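## Task

Carry the tote from the staging bench onto the work bench, where benchl and benchr are mounted. At the stand fixed to the floor next to benchr, pull the spring pin, raise the post 4 holes (10.2 cm) above its starting height, and lock it there with the pin. Hold the post the whole time it is unpinned so it never drops, and never lower it quickly, even while holding it. Take the wooden block out of the tote and set it on the plate at the top of the post. The tote must finish upright on the work bench's top with nothing hanging past the edge. Any number of robots may be used. At the end every robot must release and back away, and none may fall over or be left tilted.

## Robot and tools

ROBOTS. r1 is a Hello Robot Stretch 3 mobile base. It has two drive wheels, a lift on a mast, and one telescoping arm that sticks out to the robot's right. The base is 0.33 m long and 0.34 m wide and cannot move sideways. To move the gripper forward or back, you drive the base. benchl (left, seen facing the arms) and benchr (right) are i2rt Big YAM six-joint arms bolted to the work bench. Each has a two-finger gripper and a wrist camera, and can reach about 1.0 m from its joint-1 axis.

FRAMES. Each robot reports in its own frames. r1's base frame sits on the floor midway between the drive wheels, with x forward, y left and z up. hand_pose is given in that frame, at the point where closed fingertips meet. The odometry frame is the base frame at the start. Each bench arm's fixed frame sits at its foot on the joint-1 axis, with x the way the arm faces at joint1 0, y left and z up along that axis. Its hand point is midway between the fingertips.

execute_actions(actions, cameras). actions is a list with zero or one action. One action is an object keyed by robot name, and all motions in it start at the same moment. An empty list only returns state and images. cameras chooses images: benchl_cam_wrist, benchr_cam_wrist, r1_head_camera, r1_nav_camera, r1_wrist_camera, or all. Leaving it out or passing null gives all; [] gives none. Any unknown key or out-of-range value rejects the whole call, and nothing moves. No action runs longer than 15 s.

r1 entry. base takes exactly one command, and both are relative moves from where the base last measured itself. translate_m is metres straight ahead, -1 to 1, with negative meaning backward. rotate_rad is an on-the-spot turn, -3.2 to 3.2, with positive meaning counter-clockwise from above. The turn pivots 0.05 m behind the front edge. joints holds absolute targets by name:
- lift_m: 0 to 1.1
- arm_m: 0 to 0.52 (extension)
- wrist_yaw_rad: -1.345 to 4.42. 0 points along the arm, positive swings toward the front, 3.0 folds over the base.
- wrist_pitch_rad: -1.57 to 0.451. Negative tips the fingers down.
- wrist_roll_rad: -2.911 to 2.911
- gripper_m: -0.089 to 0.179. Larger is wider. The real gap is 0.007 to 0.025 less than the value, and zero below 0.007.
- head_pan_rad: -3.953 to 1.73. -1.57 looks along the arm.
- head_tilt_rad: -1.53 to 0.419. Negative looks down.
contact_limits {arm_m: N} takes an effort percent from 1 to 100. It stops the arm when its effort reaches N, and caps its holding force until the next action.

benchl and benchr entries. joints takes absolute targets:
- joint1_rad: -2.879 to 2.879, base yaw, positive counter-clockwise
- joint2_rad: 0 to 3.141, shoulder; 0 points the upper arm backward
- joint3_rad: 0 to 3.019, elbow; 0 is folded
- joint4_rad: -1.692 to 1.57, hand pitch; positive raises the fingers
- joint5_rad: -1.57 to 1.57, sideways swing; positive is to the arm's right
- joint6_rad: -2.094 to 2.094, roll
- gripper_m: 0 to 0.093, the fingertip gap in metres
The joints move at different speeds, so the hand can sweep wide between postures.

A robot, joint or base left out of an action may still be pushing toward its previous target. Status will not show this.

wait(seconds). Takes 0 to 10 s, commands nothing, and returns state and images. zoom_image(camera, region) enlarges [x0,y0,x1,y1] pixels, at most 504x504, of that camera's latest full image. finished_scene(scene) closes the numbered scene for good and reports success. Call it only once the goal holds and robots are clear. If one result reports a stop, later calls in that same reply are skipped.

RESULTS. base_status and joint_status tell how each commanded motion ended:
- done: for the base, this means the wheels turned enough, even if they slipped.
- off_target: the motion rested short and may still push.
- contact_stop: r1's arm or lift met firm resistance and went slack until its next command. A slack lift can sink under load.
- time_out: the joint could not finish. A Big YAM joint then keeps pushing toward a nearby target. Send it its reported position to ease off.
- torque_fault: an r1 wrist servo is off and limp for 10 s.
- not_followed, or "joint command not followed": a bench arm's self/arm-collision check withheld its targets, which may be retried later.
on_its_own lists uncommanded joints; "held at" is the held target, not the current position. motor_effort is percent of maximum, with the peak in brackets; readings are biased and noisy. A rest effort outside range suggests a load or a push. Other lines:
- base_odometry: counts wheel turns.
- turned_by_wheels and turned_by_imu: turn since the last result, positive left.
- base_tilt: degrees, with a fixed offset of up to about 4.
- lidar_m: 12 sectors of 30 degrees. The first points ahead, the rest go counter-clockwise (4th left, 7th behind, 10th right). The scan plane is 0.17 m up, so it sees legs, not tabletops. "-" means nothing seen.
- wrist_depth_mm and head_depth_mm: 7x7 grids of median depth. The head grid is sideways.
Camera intrinsics and extrinsics are given in each carrier's frame and are only approximate.

GRIPPING. For r1, close below the object's width to grab, and open at least 0.02 above the touching value to release. Readings do not prove a grasp. Bench grippers push about 50 to 62 N per pad.

AVOID.
- Hard presses or hits between robots. Driving r1's base any further once it touches another robot counts as a hard press, and the bench arms' separation check ignores r1.
- Letting the unpinned post fall, or lowering it fast.
- Dropping or slamming objects.
- Tipping r1. Pushing on something immovable with the gripper above about 0.45 m, driving while holding or hooking a fixed object, or snagging furniture, especially while reversing, can tip it. If it leans, undo the last move in small steps, free the gripper, and lower lift_m to about 0.2.
- Wrist self-collision. Fold or unfold only with lift_m 0.32 to 0.95, wrist_pitch_rad -0.4 and roll near 0. Once folded, lift_m may go down to 0.25. Keep pitch at -0.5 or lower when yaw is below -0.4.
- Bench arms pushing hard. They do not stop at contact.
The base runs at full speed (0.30 m/s, 1.9 rad/s) only when stowed: lift_m below 0.30, arm_m below 0.03 and wrist_yaw_rad above 2.54. Otherwise it is limited to 0.10 m/s and 0.63 rad/s. A loose object may occasionally be nudged.

Each tool is called after ">>>" as name(argument=value, ...) on one line, values as JSON.

## Session

>>> execute_actions(actions=[])

Scene clock: 0.00 s.
r1.base_odometry: x=+0.000 y=+0.000 heading=+0.000 (m, m, rad; r1's odometry frame)
r1.turned_by_wheels: +0.000 (rad since the last result)
r1.turned_by_imu: +0.000 (rad since the last result)
r1.base_tilt: forward=-0.1 right=+1.4 (deg)
r1.lidar_m: 2.83 2.47 2.32 1.49 1.28 1.27 1.46 1.59 1.58 1.99 2.48 2.47
r1.head_depth_mm: 1812 2464 2522 2509 2526 2509 2098 / 1816 2657 2741 2745 2755 2718 2092 / 1818 2753 3017 2977 3018 2924 2090 / 1816 2782 3337 3300 3331 3096 2083 / 1819 2755 3530 3527 3578 3123 2069 / 1822 2801 3194 3222 3223 3130 2069 / 1830 2786 2920 2922 2934 2838 2089
r1.base_status: not commanded
r1.joint_positions: lift_m=+0.354 arm_m=+0.001 wrist_yaw_rad=+2.878 wrist_pitch_rad=-0.443 wrist_roll_rad=-0.018 gripper_m=+0.037 head_pan_rad=-0.009 head_tilt_rad=-0.022
r1.joint_status: not commanded
r1.motor_effort: left_wheel=+0 right_wheel=+0 lift_m=+27 arm_m=+0 wrist_yaw_rad=+0 wrist_pitch_rad=+4 wrist_roll_rad=+0 gripper_m=+2 head_pan_rad=+0 head_tilt_rad=+1 (%)
r1.hand_pose: x=+0.0363 y=+0.0675 z=+0.3611 quat_wxyz=(+0.244, +0.698, +0.066, +0.670) (m; r1's base frame)
r1.wrist_depth_mm: - - - - - - - / - - - - - - - / 953 994 - - - - - / 779 - 815 804 869 882 910 / 645 - 677 683 695 708 722 / 549 540 537 581 593 596 615 / 482 504 - 503 510 519 514
benchl.joint_positions: joint1_rad=-1.588 joint2_rad=+0.811 joint3_rad=+0.716 joint4_rad=-1.506 joint5_rad=-0.017 joint6_rad=+0.008 gripper_m=+0.094
benchl.joint_status: not commanded
benchl.hand: x=-0.0008 y=-0.1831 z=+0.1700 quat_wxyz=(+0.005, -0.716, -0.698, -0.017) (m; benchl's fixed frame)
benchr.joint_positions: joint1_rad=+1.577 joint2_rad=+0.799 joint3_rad=+0.686 joint4_rad=-1.496 joint5_rad=-0.007 joint6_rad=+0.007 gripper_m=+0.095
benchr.joint_status: not commanded
benchr.hand: x=-0.0020 y=+0.1763 z=+0.1605 quat_wxyz=(+0.016, +0.707, -0.707, +0.011) (m; benchr's fixed frame)
pictures: benchl_cam_wrist, benchr_cam_wrist, r1_head_camera (sideways: a quarter turn clockwise sets it upright), r1_nav_camera (sideways: a quarter turn counterclockwise sets it upright), r1_wrist_camera
Images, in order (width x height): benchl_cam_wrist 504x504, benchr_cam_wrist 504x504, r1_head_camera 896x504, r1_nav_camera 672x504, r1_wrist_camera 644x364.

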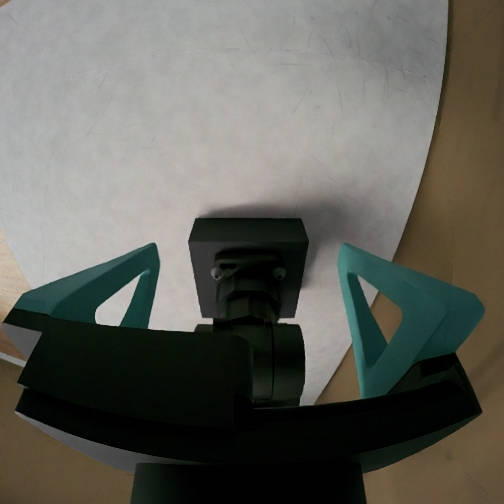

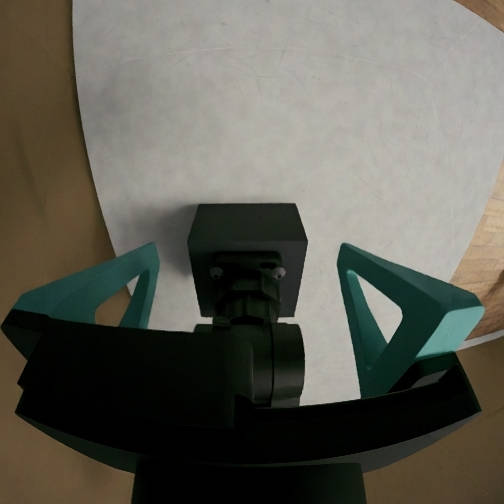

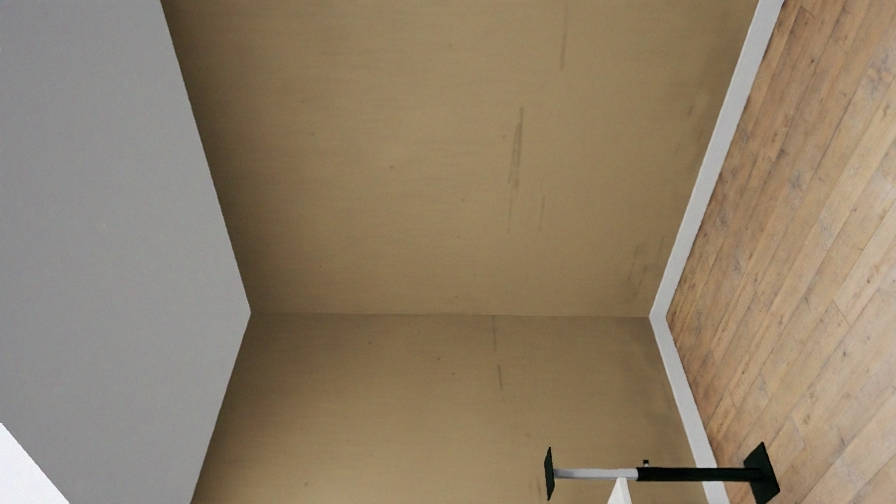

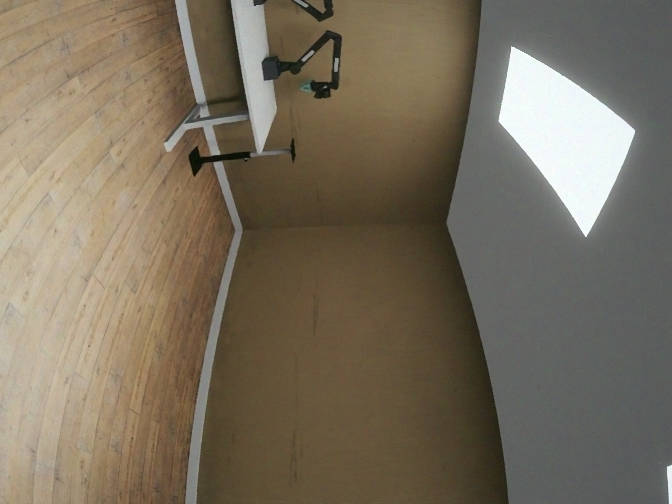

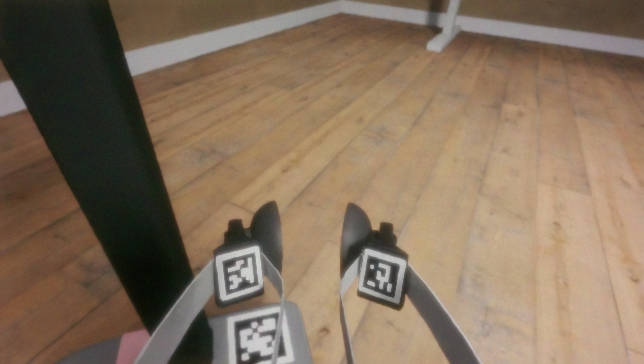

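>>> execute_actions(actions=[{"r1":{"joints":{"head_pan_rad":0.9,"head_tilt_rad":-0.4}},"benchr":{"joints":{"joint4_rad":-0.9}},"benchl":{"joints":{"joint1_rad":0,"joint4_rad":-0.6}}}])

>>> execute_actions(actions=[{"r1":{"joints":{"head_pan_rad":-2,"head_tilt_rad":-0.4}}}], cameras=["r1_head_camera","r1_nav_camera"])

Scene clock: 2.87 s.
r1.base_odometry: x=+0.000 y=+0.000 heading=+0.000 (m, m, rad; r1's odometry frame)
r1.turned_by_wheels: +0.000 (rad since the last result)
r1.turned_by_imu: +0.000 (rad since the last result)
r1.base_tilt: forward=+0.0 right=+1.3 (deg)
r1.lidar_m: 2.84 2.47 2.31 1.49 1.28 1.28 1.47 1.59 1.58 1.99 2.48 2.47
r1.head_depth_mm: 2280 2418 2546 2845 2329 1718 1379 / 2293 2420 2565 2861 2289 1736 1372 / 2306 2474 2561 2888 2308 1739 1367 / 2333 2507 2624 2860 2301 1708 1367 / 2342 2516 2639 2848 2287 1712 1363 / 2344 2532 2749 2977 2286 1698 1356 / 2425 2568 2780 2909 2265 1700 1356
r1.base_status: not commanded
r1.joint_positions: lift_m=+0.354 arm_m=+0.001 wrist_yaw_rad=+2.878 wrist_pitch_rad=-0.443 wrist_roll_rad=-0.018 gripper_m=+0.037 head_pan_rad=+0.893 head_tilt_rad=-0.395
r1.joint_status: all done
r1.motor_effort: left_wheel=+0(0) right_wheel=+0(0) lift_m=+27(27) arm_m=-1(0) wrist_yaw_rad=+0(1) wrist_pitch_rad=+4(5) wrist_roll_rad=+1(0) gripper_m=+1(0) head_pan_rad=+4(51) head_tilt_rad=-1(17) (%)
r1.hand_pose: x=+0.0363 y=+0.0675 z=+0.3611 quat_wxyz=(+0.244, +0.698, +0.066, +0.670) (m; r1's base frame)
r1.wrist_depth_mm: - - - - - - - / - - - - - - - / 964 - - - - - - / 767 - 804 820 847 880 875 / 635 - 686 677 682 698 721 / 542 541 532 577 590 603 600 / 483 501 - 510 501 518 517
benchl.joint_positions: joint1_rad=-0.006 joint2_rad=+0.811 joint3_rad=+0.716 joint4_rad=-0.624 joint5_rad=-0.017 joint6_rad=+0.008 gripper_m=+0.094
benchl.joint_status: all done
benchl.hand: x=+0.3755 y=+0.0003 z=+0.2537 quat_wxyz=(-0.413, -0.003, -0.911, -0.008) (m; benchl's fixed frame)
benchr.joint_positions: joint1_rad=+1.577 joint2_rad=+0.799 joint3_rad=+0.686 joint4_rad=-0.912 joint5_rad=-0.007 joint6_rad=+0.007 gripper_m=+0.095
benchr.joint_status: all done
benchr.hand: x=-0.0028 y=+0.3133 z=+0.1959 quat_wxyz=(-0.187, +0.682, -0.680, -0.194) (m; benchr's fixed frame)
pictures: benchl_cam_wrist, benchr_cam_wrist, r1_head_camera (sideways: a quarter turn clockwise sets it upright), r1_nav_camera (sideways: a quarter turn counterclockwise sets it upright), r1_wrist_camera
camera_calibration (this result's frames):
benchl_cam_wrist: T_world_to_cam=[[0.000843451, -0.999962, -0.00865742, 0.000162004], [-0.974446, 0.00112276, -0.224618, 0.425265], [0.22462, 0.00862565, -0.974408, 0.29003], [0, 0, 0, 1]] pos_world=[0.349251, -0.00281717, 0.378132]
benchr_cam_wrist: T_world_to_cam=[[0.999957, 0.00587961, -0.00721995, 0.0027053], [0.0064012, -0.997202, 0.0744839, 0.303632], [-0.00676181, -0.0745268, -0.997196, 0.340774], [0, 0, 0, 1]] pos_world=[-0.00234454, 0.328163, 0.317223]
r1_head_camera: T_world_to_cam=[[-0.222847, -0.31221, -0.923506, 1.22111], [-0.756528, 0.652847, -0.0381544, 0.0587335], [0.614821, 0.690156, -0.381681, 0.445592], [0, 0, 0, 1]] pos_world=[0.042594, 0.0353703, 1.30001]
r1_nav_camera: T_world_to_cam=[[0.290246, 0.286551, 0.913042, -1.14143], [0.75448, -0.655434, -0.0341379, 0.0889303], [0.588657, 0.69878, -0.406435, 0.482248], [0, 0, 0, 1]] pos_world=[-0.0196793, 0.0483806, 1.24121]
r1_wrist_camera: T_world_to_cam=[[0.966471, -0.249339, 0.0613555, -0.0433779], [-0.101863, -0.591631, -0.799748, 0.362814], [0.235708, 0.766683, -0.597192, 0.321325], [0, 0, 0, 1]] pos_world=[0.00314185, -0.0425185, 0.484714]
Images, in order (width x height): benchl_cam_wrist 504x504, benchr_cam_wrist 504x504, r1_head_camera 896x504, r1_nav_camera 672x504, r1_wrist_camera 644x364.

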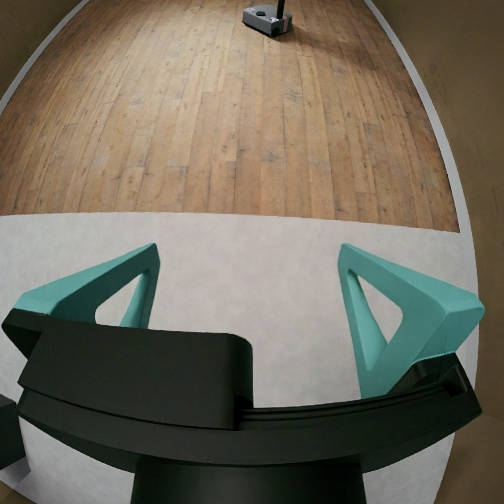

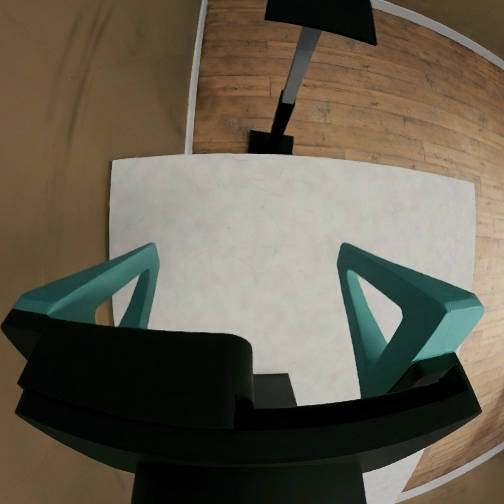

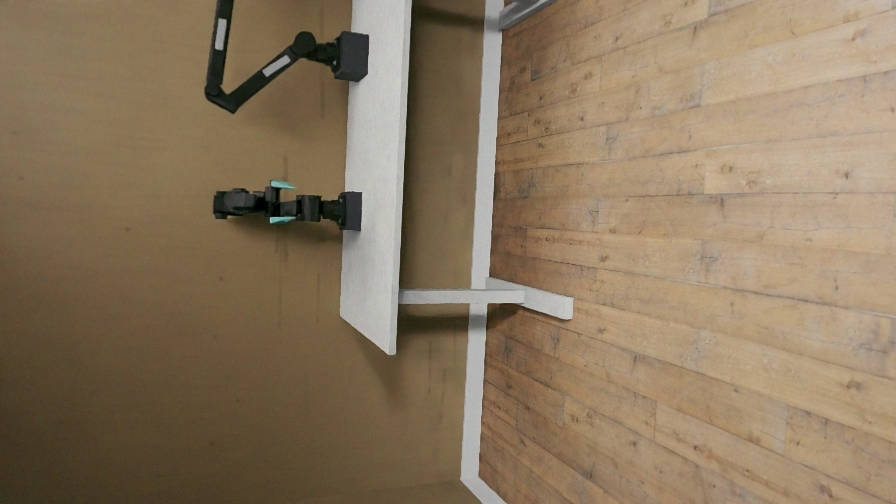

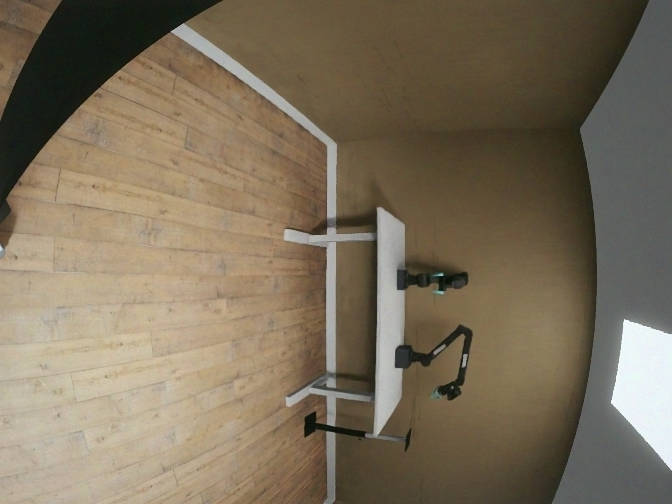

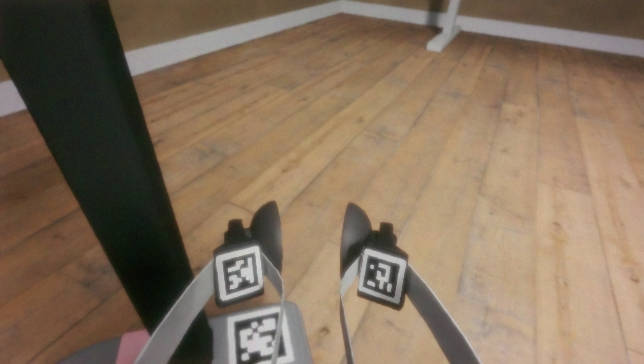

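Scene clock: 4.80 s.
r1.base_odometry: x=+0.000 y=+0.000 heading=+0.000 (m, m, rad; r1's odometry frame)
r1.turned_by_wheels: +0.000 (rad since the last result)
r1.turned_by_imu: +0.000 (rad since the last result)
r1.base_tilt: forward=-0.1 right=+1.3 (deg)
r1.lidar_m: 2.82 2.48 2.32 1.50 1.27 1.28 1.46 1.59 1.59 1.99 2.48 2.47
r1.head_depth_mm: 1639 1744 1870 1587 2121 1730 1371 / 1688 1808 1937 1567 2182 1734 1360 / 1753 1870 2018 1655 2258 1715 1362 / 1805 1943 2079 1507 2280 1716 1364 / 1879 2026 2165 1675 2309 1699 1359 / 1946 2096 2228 1950 2237 1702 1363 / 2014 2185 2347 1950 2146 1691 1353
r1.base_status: not commanded
r1.joint_positions: lift_m=+0.354 arm_m=+0.001 wrist_yaw_rad=+2.878 wrist_pitch_rad=-0.443 wrist_roll_rad=-0.018 gripper_m=+0.037 head_pan_rad=-1.993 head_tilt_rad=-0.395
r1.joint_status: all done
r1.motor_effort: left_wheel=+0(0) right_wheel=+0(0) lift_m=+27(27) arm_m=+0(0) wrist_yaw_rad=+0(0) wrist_pitch_rad=+4(4) wrist_roll_rad=+0(0) gripper_m=+1(0) head_pan_rad=-4(49) head_tilt_rad=-1(2) (%)
r1.hand_pose: x=+0.0363 y=+0.0675 z=+0.3611 quat_wxyz=(+0.244, +0.698, +0.066, +0.670) (m; r1's base frame)
r1.wrist_depth_mm: - - - - - - - / - - - - - - - / 970 - - - - - - / 758 - 827 817 834 867 897 / 642 - 688 690 709 703 709 / 544 542 539 575 593 589 604 / 486 503 - 501 508 507 515
benchl.joint_positions: joint1_rad=-0.006 joint2_rad=+0.811 joint3_rad=+0.716 joint4_rad=-0.624 joint5_rad=-0.017 joint6_rad=+0.008 gripper_m=+0.094
benchl.joint_status: not commanded
benchl.hand: x=+0.3755 y=+0.0003 z=+0.2537 quat_wxyz=(-0.413, -0.003, -0.911, -0.008) (m; benchl's fixed frame)
benchr.joint_positions: joint1_rad=+1.577 joint2_rad=+0.799 joint3_rad=+0.686 joint4_rad=-0.912 joint5_rad=-0.007 joint6_rad=+0.007 gripper_m=+0.095
benchr.joint_status: not commanded
benchr.hand: x=-0.0028 y=+0.3133 z=+0.1959 quat_wxyz=(-0.187, +0.682, -0.680, -0.194) (m; benchr's fixed frame)
pictures: r1_head_camera (sideways: a quarter turn clockwise sets it upright), r1_nav_camera (sideways: a quarter turn counterclockwise sets it upright)
camera_calibration (this result's frames):
r1_head_camera: T_world_to_cam=[[0.13668, 0.358851, -0.923334, 1.21869], [0.897213, -0.439945, -0.0381697, 0.0486655], [-0.419913, -0.82321, -0.382097, 0.452446], [0, 0, 0, 1]] pos_world=[-0.0202458, -0.043459, 1.29999]
r1_nav_camera: T_world_to_cam=[[-0.208379, -0.351094, 0.912859, -1.13815], [-0.895874, 0.442996, -0.0341211, 0.0989756], [-0.392413, -0.824917, -0.406847, 0.488768], [0, 0, 0, 1]] pos_world=[0.0433032, -0.0402492, 1.2412]
Images, in order (width x height): r1_head_camera 896x504, r1_nav_camera 672x504.

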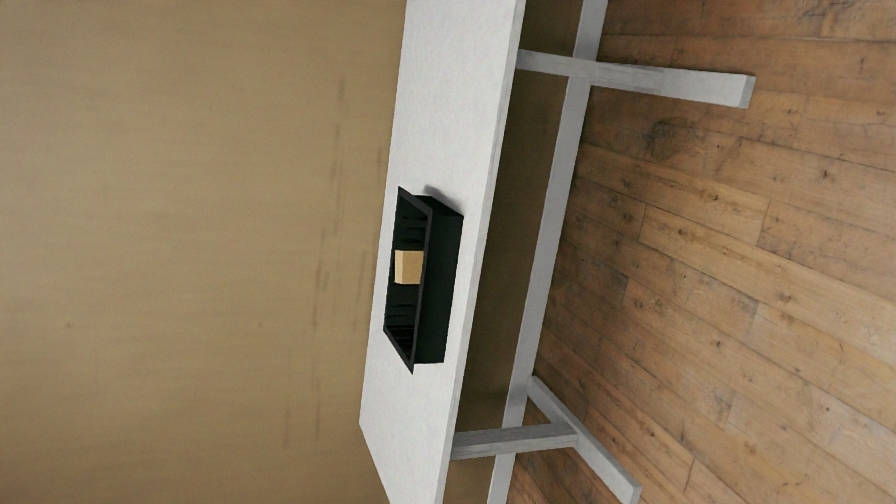

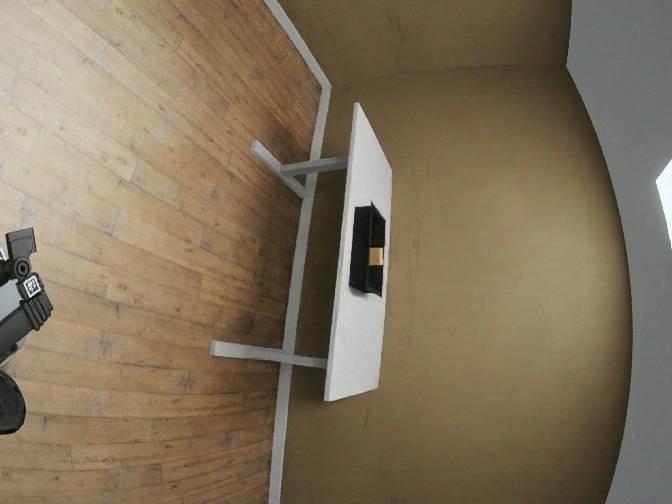

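>>> execute_actions(actions=[{"r1":{"base":{"rotate_rad":-1.82},"joints":{"lift_m":0.25}}}], cameras=[])

>>> execute_actions(actions=[{"r1":{"base":{"translate_m":0.93}}}], cameras=[])

>>> execute_actions(actions=[{"r1":{"base":{"rotate_rad":1.15},"joints":{"lift_m":0.93,"head_pan_rad":-1.57,"head_tilt_rad":-0.8}}}], cameras=[])

>>> execute_actions(actions=[{"r1":{"joints":{"lift_m":1.09,"wrist_yaw_rad":0,"wrist_pitch_rad":-1.5,"wrist_roll_rad":1.57,"gripper_m":0.08}}}], cameras=["r1_head_camera","r1_wrist_camera"])

Scene clock: 10.07 s.
r1.base_odometry: x=+0.000 y=+0.000 heading=-1.820 (m, m, rad; r1's odometry frame)
r1.turned_by_wheels: -1.820 (rad since the last result)
r1.turned_by_imu: -1.818 (rad since the last result)
r1.base_tilt: forward=+0.0 right=+1.3 (deg)
r1.lidar_m: 1.99 2.58 2.47 2.55 2.47 2.31 1.84 1.33 1.28 1.32 1.79 1.59
r1.head_depth_mm: 1047 1117 1203 1300 1425 1560 1371 / 1049 1122 1212 1313 1437 1554 1373 / 1058 1135 1222 1325 1448 1560 1370 / 1061 1150 1233 1340 1459 1593 1370 / 1072 1152 1247 1349 1479 1590 1372 / 1084 1167 1252 1356 1495 1595 1367 / 1093 1174 1269 1381 1502 1623 1362
r1.base_status: done
r1.joint_positions: lift_m=+0.251 arm_m=+0.001 wrist_yaw_rad=+2.878 wrist_pitch_rad=-0.444 wrist_roll_rad=-0.018 gripper_m=+0.037 head_pan_rad=-1.993 head_tilt_rad=-0.396
r1.joint_status: all done
r1.motor_effort: left_wheel=+4(13) right_wheel=-4(9) lift_m=+15(24) arm_m=+0(0) wrist_yaw_rad=+0(0) wrist_pitch_rad=+4(5) wrist_roll_rad=+0(1) gripper_m=+0(1) head_pan_rad=-4(4) head_tilt_rad=-1(1) (%)
r1.hand_pose: x=+0.0363 y=+0.0674 z=+0.2574 quat_wxyz=(+0.245, +0.698, +0.066, +0.670) (m; r1's base frame)
r1.wrist_depth_mm: - - - - - - - / - - - - - - - / 736 781 825 806 844 875 924 / 605 - 636 648 671 694 686 / 506 - 541 533 545 546 571 / 460 - - 449 471 472 472 / - - - 404 391 401 414
benchl.joint_positions: joint1_rad=-0.006 joint2_rad=+0.811 joint3_rad=+0.716 joint4_rad=-0.624 joint5_rad=-0.017 joint6_rad=+0.008 gripper_m=+0.094
benchl.joint_status: not commanded
benchl.hand: x=+0.3755 y=+0.0003 z=+0.2537 quat_wxyz=(-0.413, -0.003, -0.911, -0.008) (m; benchl's fixed frame)
benchr.joint_positions: joint1_rad=+1.577 joint2_rad=+0.799 joint3_rad=+0.686 joint4_rad=-0.912 joint5_rad=-0.007 joint6_rad=+0.007 gripper_m=+0.095
benchr.joint_status: not commanded
benchr.hand: x=-0.0028 y=+0.3133 z=+0.1959 quat_wxyz=(-0.187, +0.682, -0.680, -0.194) (m; benchr's fixed frame)
pictures: none
No camera images: the call's "cameras" was empty. Leave "cameras" out to get every camera's image.

Scene clock: 15.00 s.
r1.base_odometry: x=-0.229 y=-0.901 heading=-1.820 (m, m, rad; r1's odometry frame)
r1.turned_by_wheels: +0.000 (rad since the last result)
r1.turned_by_imu: +0.000 (rad since the last result)
r1.base_tilt: forward=+0.0 right=+1.3 (deg)
r1.lidar_m: 1.07 1.09 2.02 2.09 2.83 3.13 2.49 1.80 1.73 1.74 0.90 1.20
r1.head_depth_mm: 1428 1528 1652 1795 1939 1734 1375 / 1450 1542 1663 1801 1965 1716 1377 / 1462 1559 1689 1815 1985 1711 1368 / 1463 1562 1690 1832 2004 1708 1369 / 1473 1588 1709 1856 1990 1704 1365 / 1476 1597 1725 1867 2019 1702 1354 / 1495 1597 1741 1882 2037 1706 1353
r1.base_status: done
r1.joint_positions: lift_m=+0.251 arm_m=+0.001 wrist_yaw_rad=+2.878 wrist_pitch_rad=-0.444 wrist_roll_rad=-0.018 gripper_m=+0.037 head_pan_rad=-1.993 head_tilt_rad=-0.396
r1.joint_status: not commanded
r1.motor_effort: left_wheel=+4(11) right_wheel=-4(7) lift_m=+15(15) arm_m=-1(1) wrist_yaw_rad=+0(0) wrist_pitch_rad=+5(5) wrist_roll_rad=+0(1) gripper_m=+1(1) head_pan_rad=-4(4) head_tilt_rad=-1(1) (%)
r1.hand_pose: x=+0.0363 y=+0.0674 z=+0.2574 quat_wxyz=(+0.245, +0.698, +0.066, +0.670) (m; r1's base frame)
r1.wrist_depth_mm: - - - - - - - / - - - - - - - / 730 798 810 851 850 887 893 / 600 - 631 642 653 667 683 / 503 - 543 543 547 547 566 / 447 - - 457 467 461 472 / - - - 404 396 403 409
benchl.joint_positions: joint1_rad=-0.006 joint2_rad=+0.811 joint3_rad=+0.716 joint4_rad=-0.624 joint5_rad=-0.017 joint6_rad=+0.008 gripper_m=+0.094
benchl.joint_status: not commanded
benchl.hand: x=+0.3755 y=+0.0003 z=+0.2537 quat_wxyz=(-0.413, -0.003, -0.911, -0.008) (m; benchl's fixed frame)
benchr.joint_positions: joint1_rad=+1.577 joint2_rad=+0.799 joint3_rad=+0.686 joint4_rad=-0.912 joint5_rad=-0.007 joint6_rad=+0.007 gripper_m=+0.095
benchr.joint_status: not commanded
benchr.hand: x=-0.0028 y=+0.3133 z=+0.1959 quat_wxyz=(-0.187, +0.682, -0.680, -0.194) (m; benchr's fixed frame)
pictures: none
No camera images: the call's "cameras" was empty. Leave "cameras" out to get every camera's image.

Scene clock: 22.00 s.
r1.base_odometry: x=-0.229 y=-0.901 heading=-0.670 (m, m, rad; r1's odometry frame)
r1.turned_by_wheels: +1.150 (rad since the last result)
r1.turned_by_imu: +1.150 (rad since the last result)
r1.base_tilt: forward=+0.0 right=+1.3 (deg)
r1.lidar_m: 2.02 2.16 3.16 3.12 2.25 1.76 1.73 1.57 0.90 1.21 1.07 1.90
r1.head_depth_mm: 995 1137 1030 852 - 1243 1137 / 1003 1147 1022 811 - 1244 1125 / 1010 1158 1023 801 - - 1144 / 1021 1167 875 714 - - - / 1028 1180 900 721 - 1230 1138 / 1031 1184 896 727 709 1249 1112 / 1050 1179 991 728 1419 1272 1111
r1.base_status: done
r1.joint_positions: lift_m=+0.929 arm_m=+0.001 wrist_yaw_rad=+2.878 wrist_pitch_rad=-0.445 wrist_roll_rad=-0.018 gripper_m=+0.037 head_pan_rad=-1.577 head_tilt_rad=-0.791
r1.joint_status: all done
r1.motor_effort: left_wheel=-3(10) right_wheel=+4(10) lift_m=+35(35) arm_m=+0(1) wrist_yaw_rad=+0(0) wrist_pitch_rad=+5(5) wrist_roll_rad=+1(0) gripper_m=+1(1) head_pan_rad=+4(40) head_tilt_rad=-3(20) (%)
r1.hand_pose: x=+0.0362 y=+0.0673 z=+0.9362 quat_wxyz=(+0.245, +0.698, +0.067, +0.670) (m; r1's base frame)
r1.wrist_depth_mm: - - - - - - - / - - - - - - - / - - - - - - - / - - - - - - - / - - - - - - - / - - - - - - - / - - - - - - -
benchl.joint_positions: joint1_rad=-0.006 joint2_rad=+0.811 joint3_rad=+0.716 joint4_rad=-0.624 joint5_rad=-0.017 joint6_rad=+0.008 gripper_m=+0.094
benchl.joint_status: not commanded
benchl.hand: x=+0.3755 y=+0.0003 z=+0.2537 quat_wxyz=(-0.413, -0.003, -0.911, -0.008) (m; benchl's fixed frame)
benchr.joint_positions: joint1_rad=+1.577 joint2_rad=+0.799 joint3_rad=+0.686 joint4_rad=-0.912 joint5_rad=-0.007 joint6_rad=+0.007 gripper_m=+0.095
benchr.joint_status: not commanded
benchr.hand: x=-0.0028 y=+0.3133 z=+0.1959 quat_wxyz=(-0.187, +0.682, -0.680, -0.194) (m; benchr's fixed frame)
pictures: none
No camera images: the call's "cameras" was empty. Leave "cameras" out to get every camera's image.

Scene clock: 24.47 s.
r1.base_odometry: x=-0.229 y=-0.901 heading=-0.670 (m, m, rad; r1's odometry frame)
r1.turned_by_wheels: +0.000 (rad since the last result)
r1.turned_by_imu: +0.000 (rad since the last result)
r1.base_tilt: forward=+0.0 right=+1.3 (deg)
r1.lidar_m: 2.02 2.16 3.16 3.13 2.25 1.76 1.73 1.57 0.90 1.21 1.07 1.90
r1.head_depth_mm: - - - - - 1277 1129 / - - - - - 1241 1124 / - - - - - - - / 1041 1148 877 - - 1229 1140 / 1025 1185 900 820 - 1229 1125 / 1038 1179 896 728 1049 1278 1114 / 1049 1179 993 728 1417 1278 1104
r1.base_status: not commanded
r1.joint_positions: lift_m=+1.089 arm_m=+0.001 wrist_yaw_rad=+0.003 wrist_pitch_rad=-1.493 wrist_roll_rad=+1.566 gripper_m=+0.080 head_pan_rad=-1.577 head_tilt_rad=-0.791
r1.joint_status: all done
r1.motor_effort: left_wheel=-3(3) right_wheel=+3(3) lift_m=+35(38) arm_m=-1(1) wrist_yaw_rad=-3(5) wrist_pitch_rad=-2(4) wrist_roll_rad=+2(2) gripper_m=+1(80) head_pan_rad=+4(5) head_tilt_rad=-3(3) (%)
r1.hand_pose: x=-0.0216 y=-0.1417 z=+0.9708 quat_wxyz=(+0.003, +0.002, -0.734, -0.679) (m; r1's base frame)
r1.wrist_depth_mm: 395 - - - - - - / 409 - - - - - - / 422 - - - - - - / 432 - - - - - - / 446 - - - - - - / 458 - - - - - - / 482 - - - - - -
benchl.joint_positions: joint1_rad=-0.006 joint2_rad=+0.811 joint3_rad=+0.716 joint4_rad=-0.624 joint5_rad=-0.017 joint6_rad=+0.008 gripper_m=+0.094
benchl.joint_status: not commanded
benchl.hand: x=+0.3755 y=+0.0003 z=+0.2537 quat_wxyz=(-0.413, -0.003, -0.911, -0.008) (m; benchl's fixed frame)
benchr.joint_positions: joint1_rad=+1.577 joint2_rad=+0.799 joint3_rad=+0.686 joint4_rad=-0.912 joint5_rad=-0.007 joint6_rad=+0.007 gripper_m=+0.095
benchr.joint_status: not commanded
benchr.hand: x=-0.0028 y=+0.3133 z=+0.1959 quat_wxyz=(-0.187, +0.682, -0.680, -0.194) (m; benchr's fixed frame)
pictures: r1_head_camera (sideways: a quarter turn clockwise sets it upright), r1_wrist_camera
camera_calibration (this result's frames):
r1_head_camera: T_world_to_cam=[[-0.0179607, 0.709622, -0.704353, 0.934119], [0.998577, -0.0226494, -0.0482821, 0.0611898], [-0.0502152, -0.704218, -0.708206, 0.874464], [0, 0, 0, 1]] pos_world=[-0.000413942, -0.0456729, 1.2802]
r1_wrist_camera: T_world_to_cam=[[-0.0491225, 0.996941, -0.0607958, 0.19629], [0.979672, 0.0599461, 0.191441, -0.12585], [0.1945, -0.0501559, -0.979619, 1.11404], [0, 0, 0, 1]] pos_world=[-0.0837476, -0.132269, 1.12736]
Images, in order (width x height): r1_head_camera 896x504, r1_wrist_camera 644x364.

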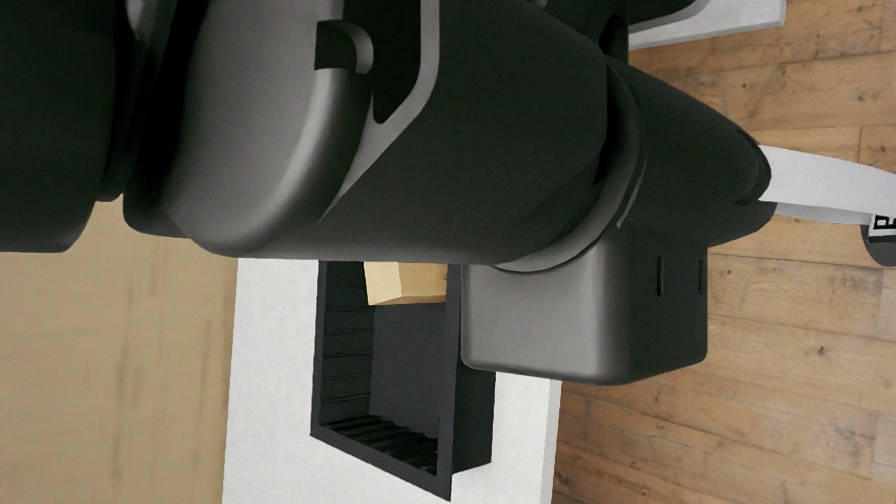

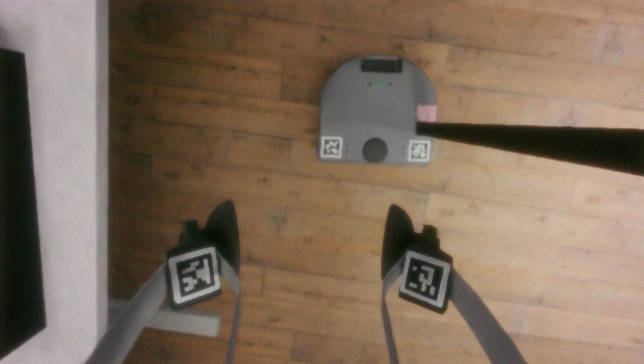

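>>> execute_actions(actions=[{"r1":{"base":{"translate_m":0.04},"joints":{"arm_m":0.38,"lift_m":1.0}}}], cameras=["r1_head_camera","r1_wrist_camera"])

Scene clock: 28.90 s.
r1.base_odometry: x=-0.198 y=-0.926 heading=-0.670 (m, m, rad; r1's odometry frame)
r1.turned_by_wheels: +0.000 (rad since the last result)
r1.turned_by_imu: +0.000 (rad since the last result)
r1.base_tilt: forward=-0.1 right=+1.3 (deg)
r1.lidar_m: 1.98 2.13 3.11 3.11 2.31 1.80 1.77 1.58 0.92 1.21 1.05 1.91
r1.head_depth_mm: - 1190 995 814 726 1303 1126 / - 1164 1028 745 720 1297 1123 / - 1164 960 732 720 1289 1121 / 1024 - 859 715 1411 1284 1118 / 1027 1181 900 733 1397 1280 1115 / 1043 1174 896 727 1395 1279 1111 / 1052 1182 994 767 1419 1272 1109
r1.base_status: done
r1.joint_positions: lift_m=+1.001 arm_m=+0.380 wrist_yaw_rad=+0.001 wrist_pitch_rad=-1.493 wrist_roll_rad=+1.567 gripper_m=+0.080 head_pan_rad=-1.577 head_tilt_rad=-0.791
r1.joint_status: all done
r1.motor_effort: left_wheel=-3(5) right_wheel=+3(7) lift_m=+15(30) arm_m=+3(4) wrist_yaw_rad=-1(3) wrist_pitch_rad=-2(2) wrist_roll_rad=+1(2) gripper_m=+1(1) head_pan_rad=+4(5) head_tilt_rad=-3(3) (%)
r1.hand_pose: x=-0.0215 y=-0.5201 z=+0.8819 quat_wxyz=(+0.002, +0.001, -0.734, -0.679) (m; r1's base frame)
r1.wrist_depth_mm: 286 302 301 297 304 970 - / 290 309 316 305 315 - - / 300 316 235 313 322 - - / 302 332 208 324 - - - / 310 346 337 335 - - - / 316 358 358 344 - - - / 324 365 366 359 - - -
benchl.joint_positions: joint1_rad=-0.006 joint2_rad=+0.811 joint3_rad=+0.716 joint4_rad=-0.624 joint5_rad=-0.017 joint6_rad=+0.008 gripper_m=+0.094
benchl.joint_status: not commanded
benchl.hand: x=+0.3755 y=+0.0003 z=+0.2537 quat_wxyz=(-0.413, -0.003, -0.911, -0.008) (m; benchl's fixed frame)
benchr.joint_positions: joint1_rad=+1.577 joint2_rad=+0.799 joint3_rad=+0.686 joint4_rad=-0.912 joint5_rad=-0.007 joint6_rad=+0.007 gripper_m=+0.095
benchr.joint_status: not commanded
benchr.hand: x=-0.0028 y=+0.3133 z=+0.1959 quat_wxyz=(-0.187, +0.682, -0.680, -0.194) (m; benchr's fixed frame)
pictures: r1_head_camera (sideways: a quarter turn clockwise sets it upright), r1_wrist_camera
camera_calibration (this result's frames):
r1_head_camera: T_world_to_cam=[[-0.0179607, 0.709622, -0.704353, 0.934119], [0.998577, -0.0226494, -0.0482821, 0.0611898], [-0.0502152, -0.704218, -0.708206, 0.874464], [0, 0, 0, 1]] pos_world=[-0.000413942, -0.0456729, 1.2802]
r1_wrist_camera: T_world_to_cam=[[-0.0465173, 0.997105, -0.0601457, 0.567703], [0.979819, 0.0572628, 0.19151, -0.0876008], [0.1944, -0.0500233, -0.979646, 1.00802], [0, 0, 0, 1]] pos_world=[-0.0837184, -0.510618, 1.03843]
Images, in order (width x height): r1_head_camera 896x504, r1_wrist_camera 644x364.

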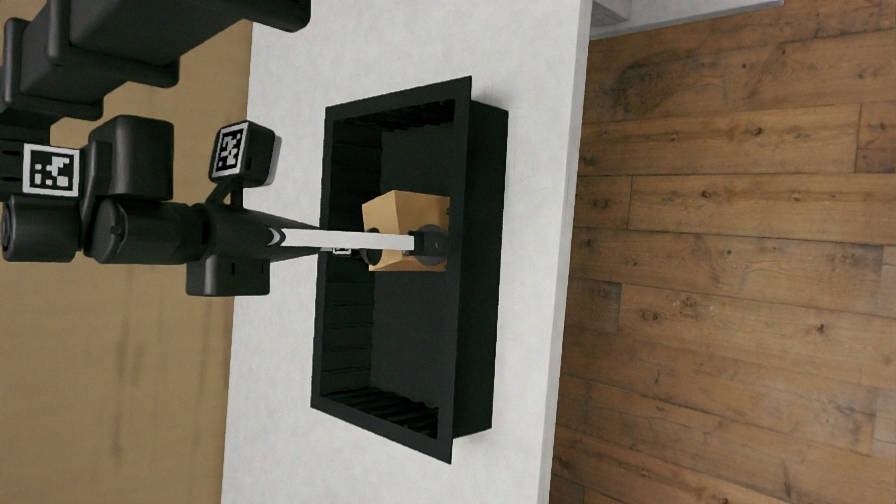

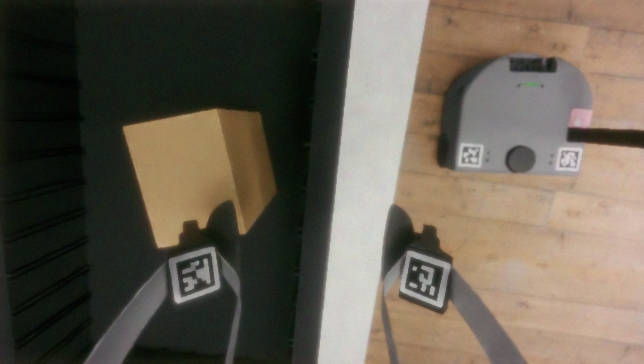

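>>> execute_actions(actions=[{"r1":{"base":{"translate_m":0.035},"joints":{"arm_m":0.385,"lift_m":0.96,"gripper_m":0.068}}}], cameras=["r1_wrist_camera"])

>>> execute_actions(actions=[{"r1":{"joints":{"lift_m":0.89}}}], cameras=["r1_head_camera","r1_wrist_camera"])

Scene clock: 31.80 s.
r1.base_odometry: x=-0.170 y=-0.948 heading=-0.670 (m, m, rad; r1's odometry frame)
r1.turned_by_wheels: +0.000 (rad since the last result)
r1.turned_by_imu: +0.000 (rad since the last result)
r1.base_tilt: forward=-0.1 right=+1.3 (deg)
r1.lidar_m: 1.95 2.08 3.06 3.13 2.36 1.83 1.81 1.58 0.94 1.21 1.03 1.91
r1.head_depth_mm: 979 - 1032 767 725 1302 1134 / 972 1203 1024 741 721 1295 1125 / 968 - 874 715 1408 1293 1122 / 1005 1151 877 720 1406 1288 1124 / 1040 1185 901 734 1390 1286 1113 / 1046 1178 1002 730 1426 1284 1114 / 1051 1185 998 788 1415 1265 1110
r1.base_status: done
r1.joint_positions: lift_m=+0.970 arm_m=+0.385 wrist_yaw_rad=+0.001 wrist_pitch_rad=-1.493 wrist_roll_rad=+1.568 gripper_m=+0.068 head_pan_rad=-1.577 head_tilt_rad=-0.791
r1.joint_status: lift_m contact_stop (moved -0.031 of -0.041); the others done
r1.on_its_own: lift_m is slack since a contact_stop, until your next command for it (your +0.960 is given up)
r1.motor_effort: left_wheel=-1(6) right_wheel=-1(9) lift_m=+25(28) arm_m=+3(4) wrist_yaw_rad=-1(1) wrist_pitch_rad=-2(3) wrist_roll_rad=+1(1) gripper_m=+2(52) head_pan_rad=+5(4) head_tilt_rad=-3(3) (%)
r1.hand_pose: x=-0.0215 y=-0.5252 z=+0.8509 quat_wxyz=(+0.002, +0.001, -0.734, -0.679) (m; r1's base frame)
r1.wrist_depth_mm: 272 273 275 265 271 954 933 / 283 279 219 276 282 - 956 / 291 163 172 286 286 - - / 298 173 176 292 - - - / 305 313 303 305 - - - / 312 323 319 312 - - - / 303 328 331 325 - - -
benchl.joint_positions: joint1_rad=-0.006 joint2_rad=+0.811 joint3_rad=+0.716 joint4_rad=-0.624 joint5_rad=-0.017 joint6_rad=+0.008 gripper_m=+0.094
benchl.joint_status: not commanded
benchl.hand: x=+0.3755 y=+0.0003 z=+0.2537 quat_wxyz=(-0.413, -0.003, -0.911, -0.008) (m; benchl's fixed frame)
benchr.joint_positions: joint1_rad=+1.577 joint2_rad=+0.799 joint3_rad=+0.686 joint4_rad=-0.912 joint5_rad=-0.007 joint6_rad=+0.007 gripper_m=+0.095
benchr.joint_status: not commanded
benchr.hand: x=-0.0028 y=+0.3133 z=+0.1959 quat_wxyz=(-0.187, +0.682, -0.680, -0.194) (m; benchr's fixed frame)
pictures: r1_wrist_camera
camera_calibration (this result's frames):
r1_wrist_camera: T_world_to_cam=[[-0.0458245, 0.997111, -0.0605743, 0.571317], [0.979848, 0.056667, 0.191538, -0.0817077], [0.194418, -0.0505765, -0.979614, 0.977079], [0, 0, 0, 1]] pos_world=[-0.08372, -0.515619, 1.00742]
Images, in order (width x height): r1_wrist_camera 644x364.

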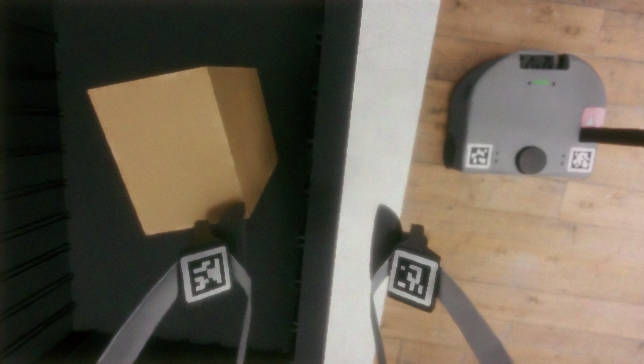

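not run: a stop came earlier in this reply.

Touched the block corner; shift forward.

>>> execute_actions(actions=[{"r1":{"base":{"translate_m":0.035},"joints":{"arm_m":0.378,"lift_m":0.985}}}], cameras=[])

>>> execute_actions(actions=[{"r1":{"joints":{"lift_m":0.89}}}], cameras=["r1_head_camera","r1_wrist_camera"])

Scene clock: 33.77 s.
r1.base_odometry: x=-0.143 y=-0.970 heading=-0.670 (m, m, rad; r1's odometry frame)
r1.turned_by_wheels: +0.000 (rad since the last result)
r1.turned_by_imu: +0.000 (rad since the last result)
r1.base_tilt: forward=-0.1 right=+1.3 (deg)
r1.lidar_m: 1.91 2.04 3.01 3.10 2.39 1.87 1.84 1.58 0.97 1.22 1.01 1.92
r1.head_depth_mm: 967 - 978 745 724 1299 1129 / - 1182 1026 735 723 1295 1127 / - - 876 707 1405 1294 1123 / 1004 - 882 735 1407 1281 1119 / 1037 1184 901 731 1405 1278 1115 / 1047 1177 1001 747 1424 1277 1115 / 1056 1187 995 788 1428 1275 1115
r1.base_status: done
r1.joint_positions: lift_m=+0.984 arm_m=+0.378 wrist_yaw_rad=+0.001 wrist_pitch_rad=-1.494 wrist_roll_rad=+1.568 gripper_m=+0.068 head_pan_rad=-1.577 head_tilt_rad=-0.791
r1.joint_status: all done
r1.motor_effort: left_wheel=-2(3) right_wheel=+2(8) lift_m=+35(35) arm_m=-3(5) wrist_yaw_rad=-1(1) wrist_pitch_rad=-2(2) wrist_roll_rad=+1(1) gripper_m=+1(0) head_pan_rad=+5(4) head_tilt_rad=-3(3) (%)
r1.hand_pose: x=-0.0215 y=-0.5186 z=+0.8658 quat_wxyz=(+0.002, +0.001, -0.733, -0.680) (m; r1's base frame)
r1.wrist_depth_mm: 286 173 212 284 289 975 951 / 294 178 187 293 - - 994 / 304 305 303 298 - - - / 312 317 315 309 - - - / 315 328 322 319 - - - / 322 332 333 330 - - - / 276 281 296 343 - - -
benchl.joint_positions: joint1_rad=-0.006 joint2_rad=+0.811 joint3_rad=+0.716 joint4_rad=-0.624 joint5_rad=-0.017 joint6_rad=+0.008 gripper_m=+0.094
benchl.joint_status: not commanded
benchl.hand: x=+0.3755 y=+0.0003 z=+0.2537 quat_wxyz=(-0.413, -0.003, -0.911, -0.008) (m; benchl's fixed frame)
benchr.joint_positions: joint1_rad=+1.577 joint2_rad=+0.799 joint3_rad=+0.686 joint4_rad=-0.912 joint5_rad=-0.007 joint6_rad=+0.007 gripper_m=+0.095
benchr.joint_status: not commanded
benchr.hand: x=-0.0028 y=+0.3133 z=+0.1959 quat_wxyz=(-0.187, +0.682, -0.680, -0.194) (m; benchr's fixed frame)
pictures: none
No camera images: the call's "cameras" was empty. Leave "cameras" out to get every camera's image.

Scene clock: 35.47 s.
r1.base_odometry: x=-0.143 y=-0.970 heading=-0.670 (m, m, rad; r1's odometry frame)
r1.turned_by_wheels: +0.000 (rad since the last result)
r1.turned_by_imu: +0.000 (rad since the last result)
r1.base_tilt: forward=-0.1 right=+1.3 (deg)
r1.lidar_m: 1.91 2.05 3.00 3.10 2.39 1.87 1.84 1.59 0.97 1.22 1.01 1.91
r1.head_depth_mm: 1007 1151 1114 - - 1294 1121 / 1010 1116 - 736 721 1296 1129 / 1019 1105 - 710 1412 1297 1126 / 1028 1144 - 724 1408 1291 1120 / 1036 1180 902 732 1401 1277 1118 / 1048 1179 999 750 1429 1274 1109 / 1056 1188 995 789 1422 1273 1107
r1.base_status: not commanded
r1.joint_positions: lift_m=+0.891 arm_m=+0.378 wrist_yaw_rad=+0.001 wrist_pitch_rad=-1.494 wrist_roll_rad=+1.568 gripper_m=+0.068 head_pan_rad=-1.577 head_tilt_rad=-0.791
r1.joint_status: all done
r1.motor_effort: left_wheel=-2(2) right_wheel=+2(2) lift_m=+14(33) arm_m=-3(3) wrist_yaw_rad=-1(1) wrist_pitch_rad=-2(2) wrist_roll_rad=+1(1) gripper_m=-1(1) head_pan_rad=+4(4) head_tilt_rad=-3(3) (%)
r1.hand_pose: x=-0.0215 y=-0.5186 z=+0.7719 quat_wxyz=(+0.002, +0.001, -0.733, -0.680) (m; r1's base frame)
r1.wrist_depth_mm: 83 100 192 114 196 880 854 / 86 94 186 118 201 - - / 112 131 208 121 209 - - / 217 216 215 126 216 966 966 / 225 224 220 130 - - 987 / 234 230 230 226 - - - / 240 241 236 234 - - -
benchl.joint_positions: joint1_rad=-0.006 joint2_rad=+0.811 joint3_rad=+0.716 joint4_rad=-0.624 joint5_rad=-0.017 joint6_rad=+0.008 gripper_m=+0.094
benchl.joint_status: not commanded
benchl.hand: x=+0.3755 y=+0.0003 z=+0.2537 quat_wxyz=(-0.413, -0.003, -0.911, -0.008) (m; benchl's fixed frame)
benchr.joint_positions: joint1_rad=+1.577 joint2_rad=+0.799 joint3_rad=+0.686 joint4_rad=-0.912 joint5_rad=-0.007 joint6_rad=+0.007 gripper_m=+0.095
benchr.joint_status: not commanded
benchr.hand: x=-0.0028 y=+0.3133 z=+0.1959 quat_wxyz=(-0.187, +0.682, -0.680, -0.194) (m; benchr's fixed frame)
pictures: r1_head_camera (sideways: a quarter turn clockwise sets it upright), r1_wrist_camera
camera_calibration (this result's frames):
r1_head_camera: T_world_to_cam=[[-0.0179608, 0.709636, -0.704339, 0.934101], [0.998577, -0.0226481, -0.0482824, 0.0611902], [-0.0502148, -0.704204, -0.70822, 0.874482], [0, 0, 0, 1]] pos_world=[-0.000413923, -0.0456725, 1.2802]
r1_wrist_camera: T_world_to_cam=[[-0.045822, 0.997173, -0.0595502, 0.559186], [0.979848, 0.0564678, 0.191595, -0.0670996], [0.194416, -0.0495709, -0.979666, 0.900595], [0, 0, 0, 1]] pos_world=[-0.0837201, -0.509173, 0.928438]
Images, in order (width x height): r1_head_camera 896x504, r1_wrist_camera 644x364.

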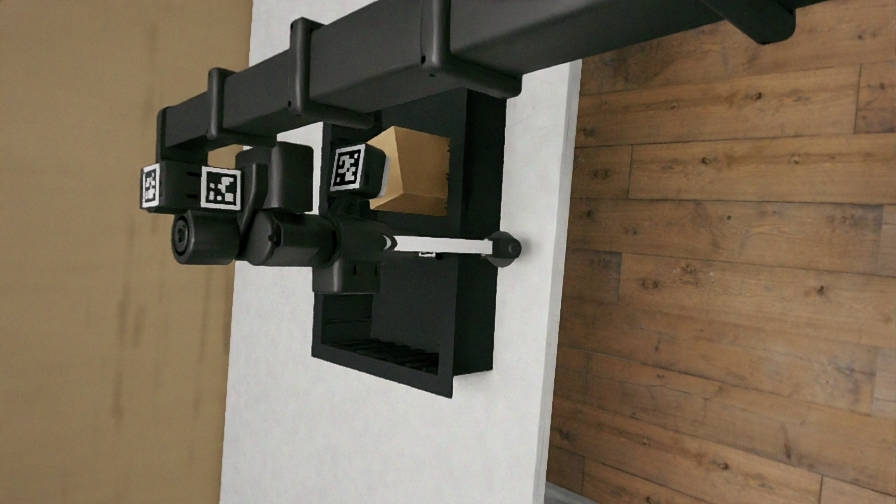

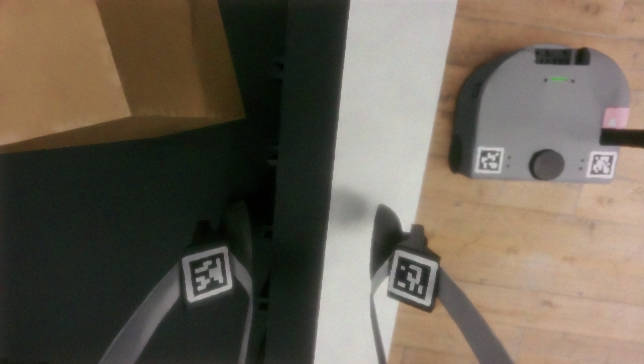

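>>> execute_actions(actions=[{"r1":{"joints":{"arm_m":0.388,"gripper_m":-0.06}}}], cameras=[])

>>> execute_actions(actions=[{"r1":{"joints":{"lift_m":0.94}}}], cameras=["r1_head_camera","r1_wrist_camera"])

Scene clock: 37.77 s.
r1.base_odometry: x=-0.143 y=-0.970 heading=-0.670 (m, m, rad; r1's odometry frame)
r1.turned_by_wheels: +0.000 (rad since the last result)
r1.turned_by_imu: +0.000 (rad since the last result)
r1.base_tilt: forward=+0.0 right=+1.3 (deg)
r1.lidar_m: 1.91 2.04 3.00 3.10 2.40 1.87 1.84 1.58 0.97 1.22 1.01 1.92
r1.head_depth_mm: 1002 1148 1119 - - 1300 1118 / 1010 1110 - 719 722 1302 1122 / 1019 - - 711 1419 1291 1118 / 1028 1146 - 733 1411 1281 1122 / 1039 1190 900 735 1407 1277 1118 / 1045 1180 1004 747 1425 1285 1111 / 1057 1188 997 790 1414 1276 1106
r1.base_status: not commanded
r1.joint_positions: lift_m=+0.890 arm_m=+0.388 wrist_yaw_rad=-0.001 wrist_pitch_rad=-1.494 wrist_roll_rad=+1.574 gripper_m=-0.059 head_pan_rad=-1.577 head_tilt_rad=-0.791
r1.joint_status: all done
r1.motor_effort: left_wheel=-2(2) right_wheel=+2(2) lift_m=+16(16) arm_m=+3(4) wrist_yaw_rad=+0(1) wrist_pitch_rad=-2(2) wrist_roll_rad=-1(2) gripper_m=-33(99) head_pan_rad=+4(5) head_tilt_rad=-3(3) (%)
r1.hand_pose: x=-0.0215 y=-0.5279 z=+0.7718 quat_wxyz=(-0.001, -0.002, -0.733, -0.680) (m; r1's base frame)
r1.wrist_depth_mm: 83 93 192 114 193 887 862 / 85 87 174 116 201 - - / 88 110 208 121 207 - - / 218 214 214 125 213 952 911 / 225 224 221 129 222 - 980 / 232 232 230 132 - - - / 241 238 237 139 239 - -
benchl.joint_positions: joint1_rad=-0.006 joint2_rad=+0.811 joint3_rad=+0.716 joint4_rad=-0.624 joint5_rad=-0.017 joint6_rad=+0.008 gripper_m=+0.094
benchl.joint_status: not commanded
benchl.hand: x=+0.3755 y=+0.0003 z=+0.2537 quat_wxyz=(-0.413, -0.003, -0.911, -0.008) (m; benchl's fixed frame)
benchr.joint_positions: joint1_rad=+1.577 joint2_rad=+0.799 joint3_rad=+0.686 joint4_rad=-0.912 joint5_rad=-0.007 joint6_rad=+0.007 gripper_m=+0.095
benchr.joint_status: not commanded
benchr.hand: x=-0.0028 y=+0.3133 z=+0.1959 quat_wxyz=(-0.187, +0.682, -0.680, -0.194) (m; benchr's fixed frame)
pictures: none
No camera images: the call's "cameras" was empty. Leave "cameras" out to get every camera's image.

Scene clock: 39.07 s.
r1.base_odometry: x=-0.143 y=-0.970 heading=-0.670 (m, m, rad; r1's odometry frame)
r1.turned_by_wheels: +0.000 (rad since the last result)
r1.turned_by_imu: +0.000 (rad since the last result)
r1.base_tilt: forward=-0.1 right=+1.3 (deg)
r1.lidar_m: 1.91 2.05 3.01 3.10 2.39 1.87 1.84 1.59 0.97 1.22 1.01 1.92
r1.head_depth_mm: 999 1095 - 743 725 1302 1126 / 996 - 890 693 720 1295 1130 / 986 - 788 695 1417 1293 1130 / 1016 1185 - 696 1399 1280 1118 / 1037 1179 893 696 1399 1280 1117 / 1045 1182 999 750 1425 1280 1113 / 1054 1192 993 790 1415 1269 1112
r1.base_status: not commanded
r1.joint_positions: lift_m=+0.939 arm_m=+0.388 wrist_yaw_rad=-0.001 wrist_pitch_rad=-1.478 wrist_roll_rad=+1.574 gripper_m=-0.052 head_pan_rad=-1.577 head_tilt_rad=-0.791
r1.joint_status: all done
r1.on_its_own: gripper_m is held at -0.054, not at your -0.060, by its stall guard, which is still easing
r1.motor_effort: left_wheel=-3(2) right_wheel=+3(3) lift_m=+37(38) arm_m=+3(3) wrist_yaw_rad=+1(0) wrist_pitch_rad=-7(7) wrist_roll_rad=-1(1) gripper_m=-30(33) head_pan_rad=+5(5) head_tilt_rad=-3(3) (%)
r1.hand_pose: x=-0.0215 y=-0.5322 z=+0.8207 quat_wxyz=(-0.001, -0.002, -0.739, -0.674) (m; r1's base frame)
r1.wrist_depth_mm: 98 110 175 115 242 894 899 / 101 105 165 119 248 - 918 / 106 120 196 123 258 - - / 267 252 231 128 265 - 999 / 275 261 246 130 - - - / 283 270 249 133 - - - / 277 278 257 289 - - -
benchl.joint_positions: joint1_rad=-0.006 joint2_rad=+0.811 joint3_rad=+0.716 joint4_rad=-0.624 joint5_rad=-0.017 joint6_rad=+0.008 gripper_m=+0.094
benchl.joint_status: not commanded
benchl.hand: x=+0.3755 y=+0.0003 z=+0.2537 quat_wxyz=(-0.413, -0.003, -0.911, -0.008) (m; benchl's fixed frame)
benchr.joint_positions: joint1_rad=+1.577 joint2_rad=+0.799 joint3_rad=+0.686 joint4_rad=-0.912 joint5_rad=-0.007 joint6_rad=+0.007 gripper_m=+0.095
benchr.joint_status: not commanded
benchr.hand: x=-0.0028 y=+0.3133 z=+0.1959 quat_wxyz=(-0.187, +0.682, -0.680, -0.194) (m; benchr's fixed frame)
pictures: r1_head_camera (sideways: a quarter turn clockwise sets it upright), r1_wrist_camera
camera_calibration (this result's frames):
r1_head_camera: T_world_to_cam=[[-0.0179608, 0.709636, -0.704339, 0.934101], [0.998577, -0.0226481, -0.0482824, 0.0611902], [-0.0502148, -0.704204, -0.70822, 0.874482], [0, 0, 0, 1]] pos_world=[-0.000413923, -0.0456725, 1.2802]
r1_wrist_camera: T_world_to_cam=[[-0.0379383, 0.996398, -0.075835, 0.588756], [0.980177, 0.0518737, 0.191213, -0.0778132], [0.194458, -0.0670775, -0.978615, 0.937551], [0, 0, 0, 1]] pos_world=[-0.0837074, -0.51971, 0.977028]
Images, in order (width x height): r1_head_camera 896x504, r1_wrist_camera 644x364.

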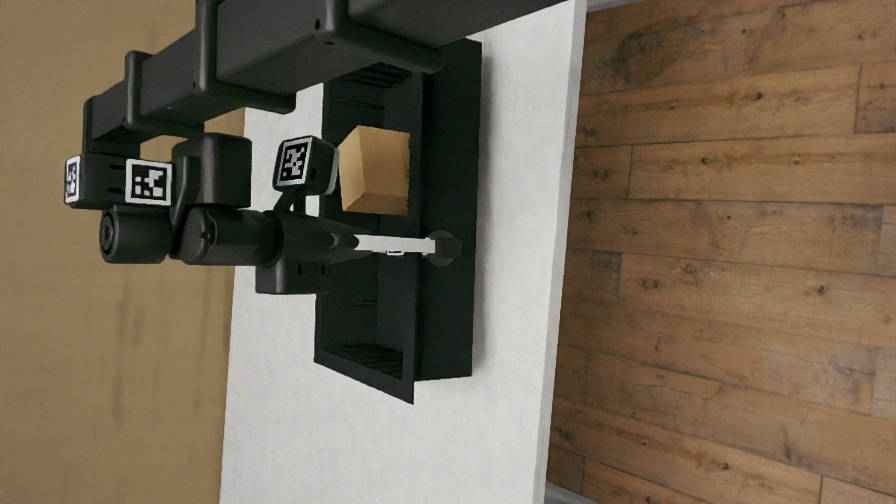

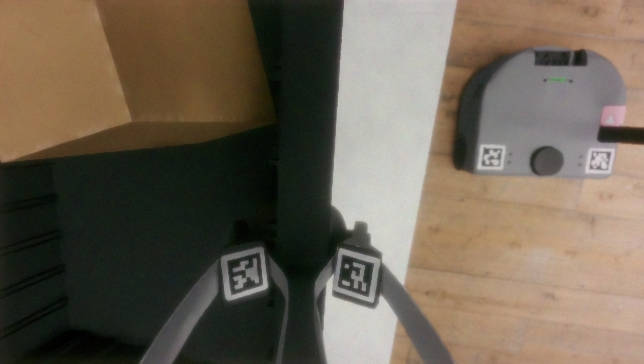

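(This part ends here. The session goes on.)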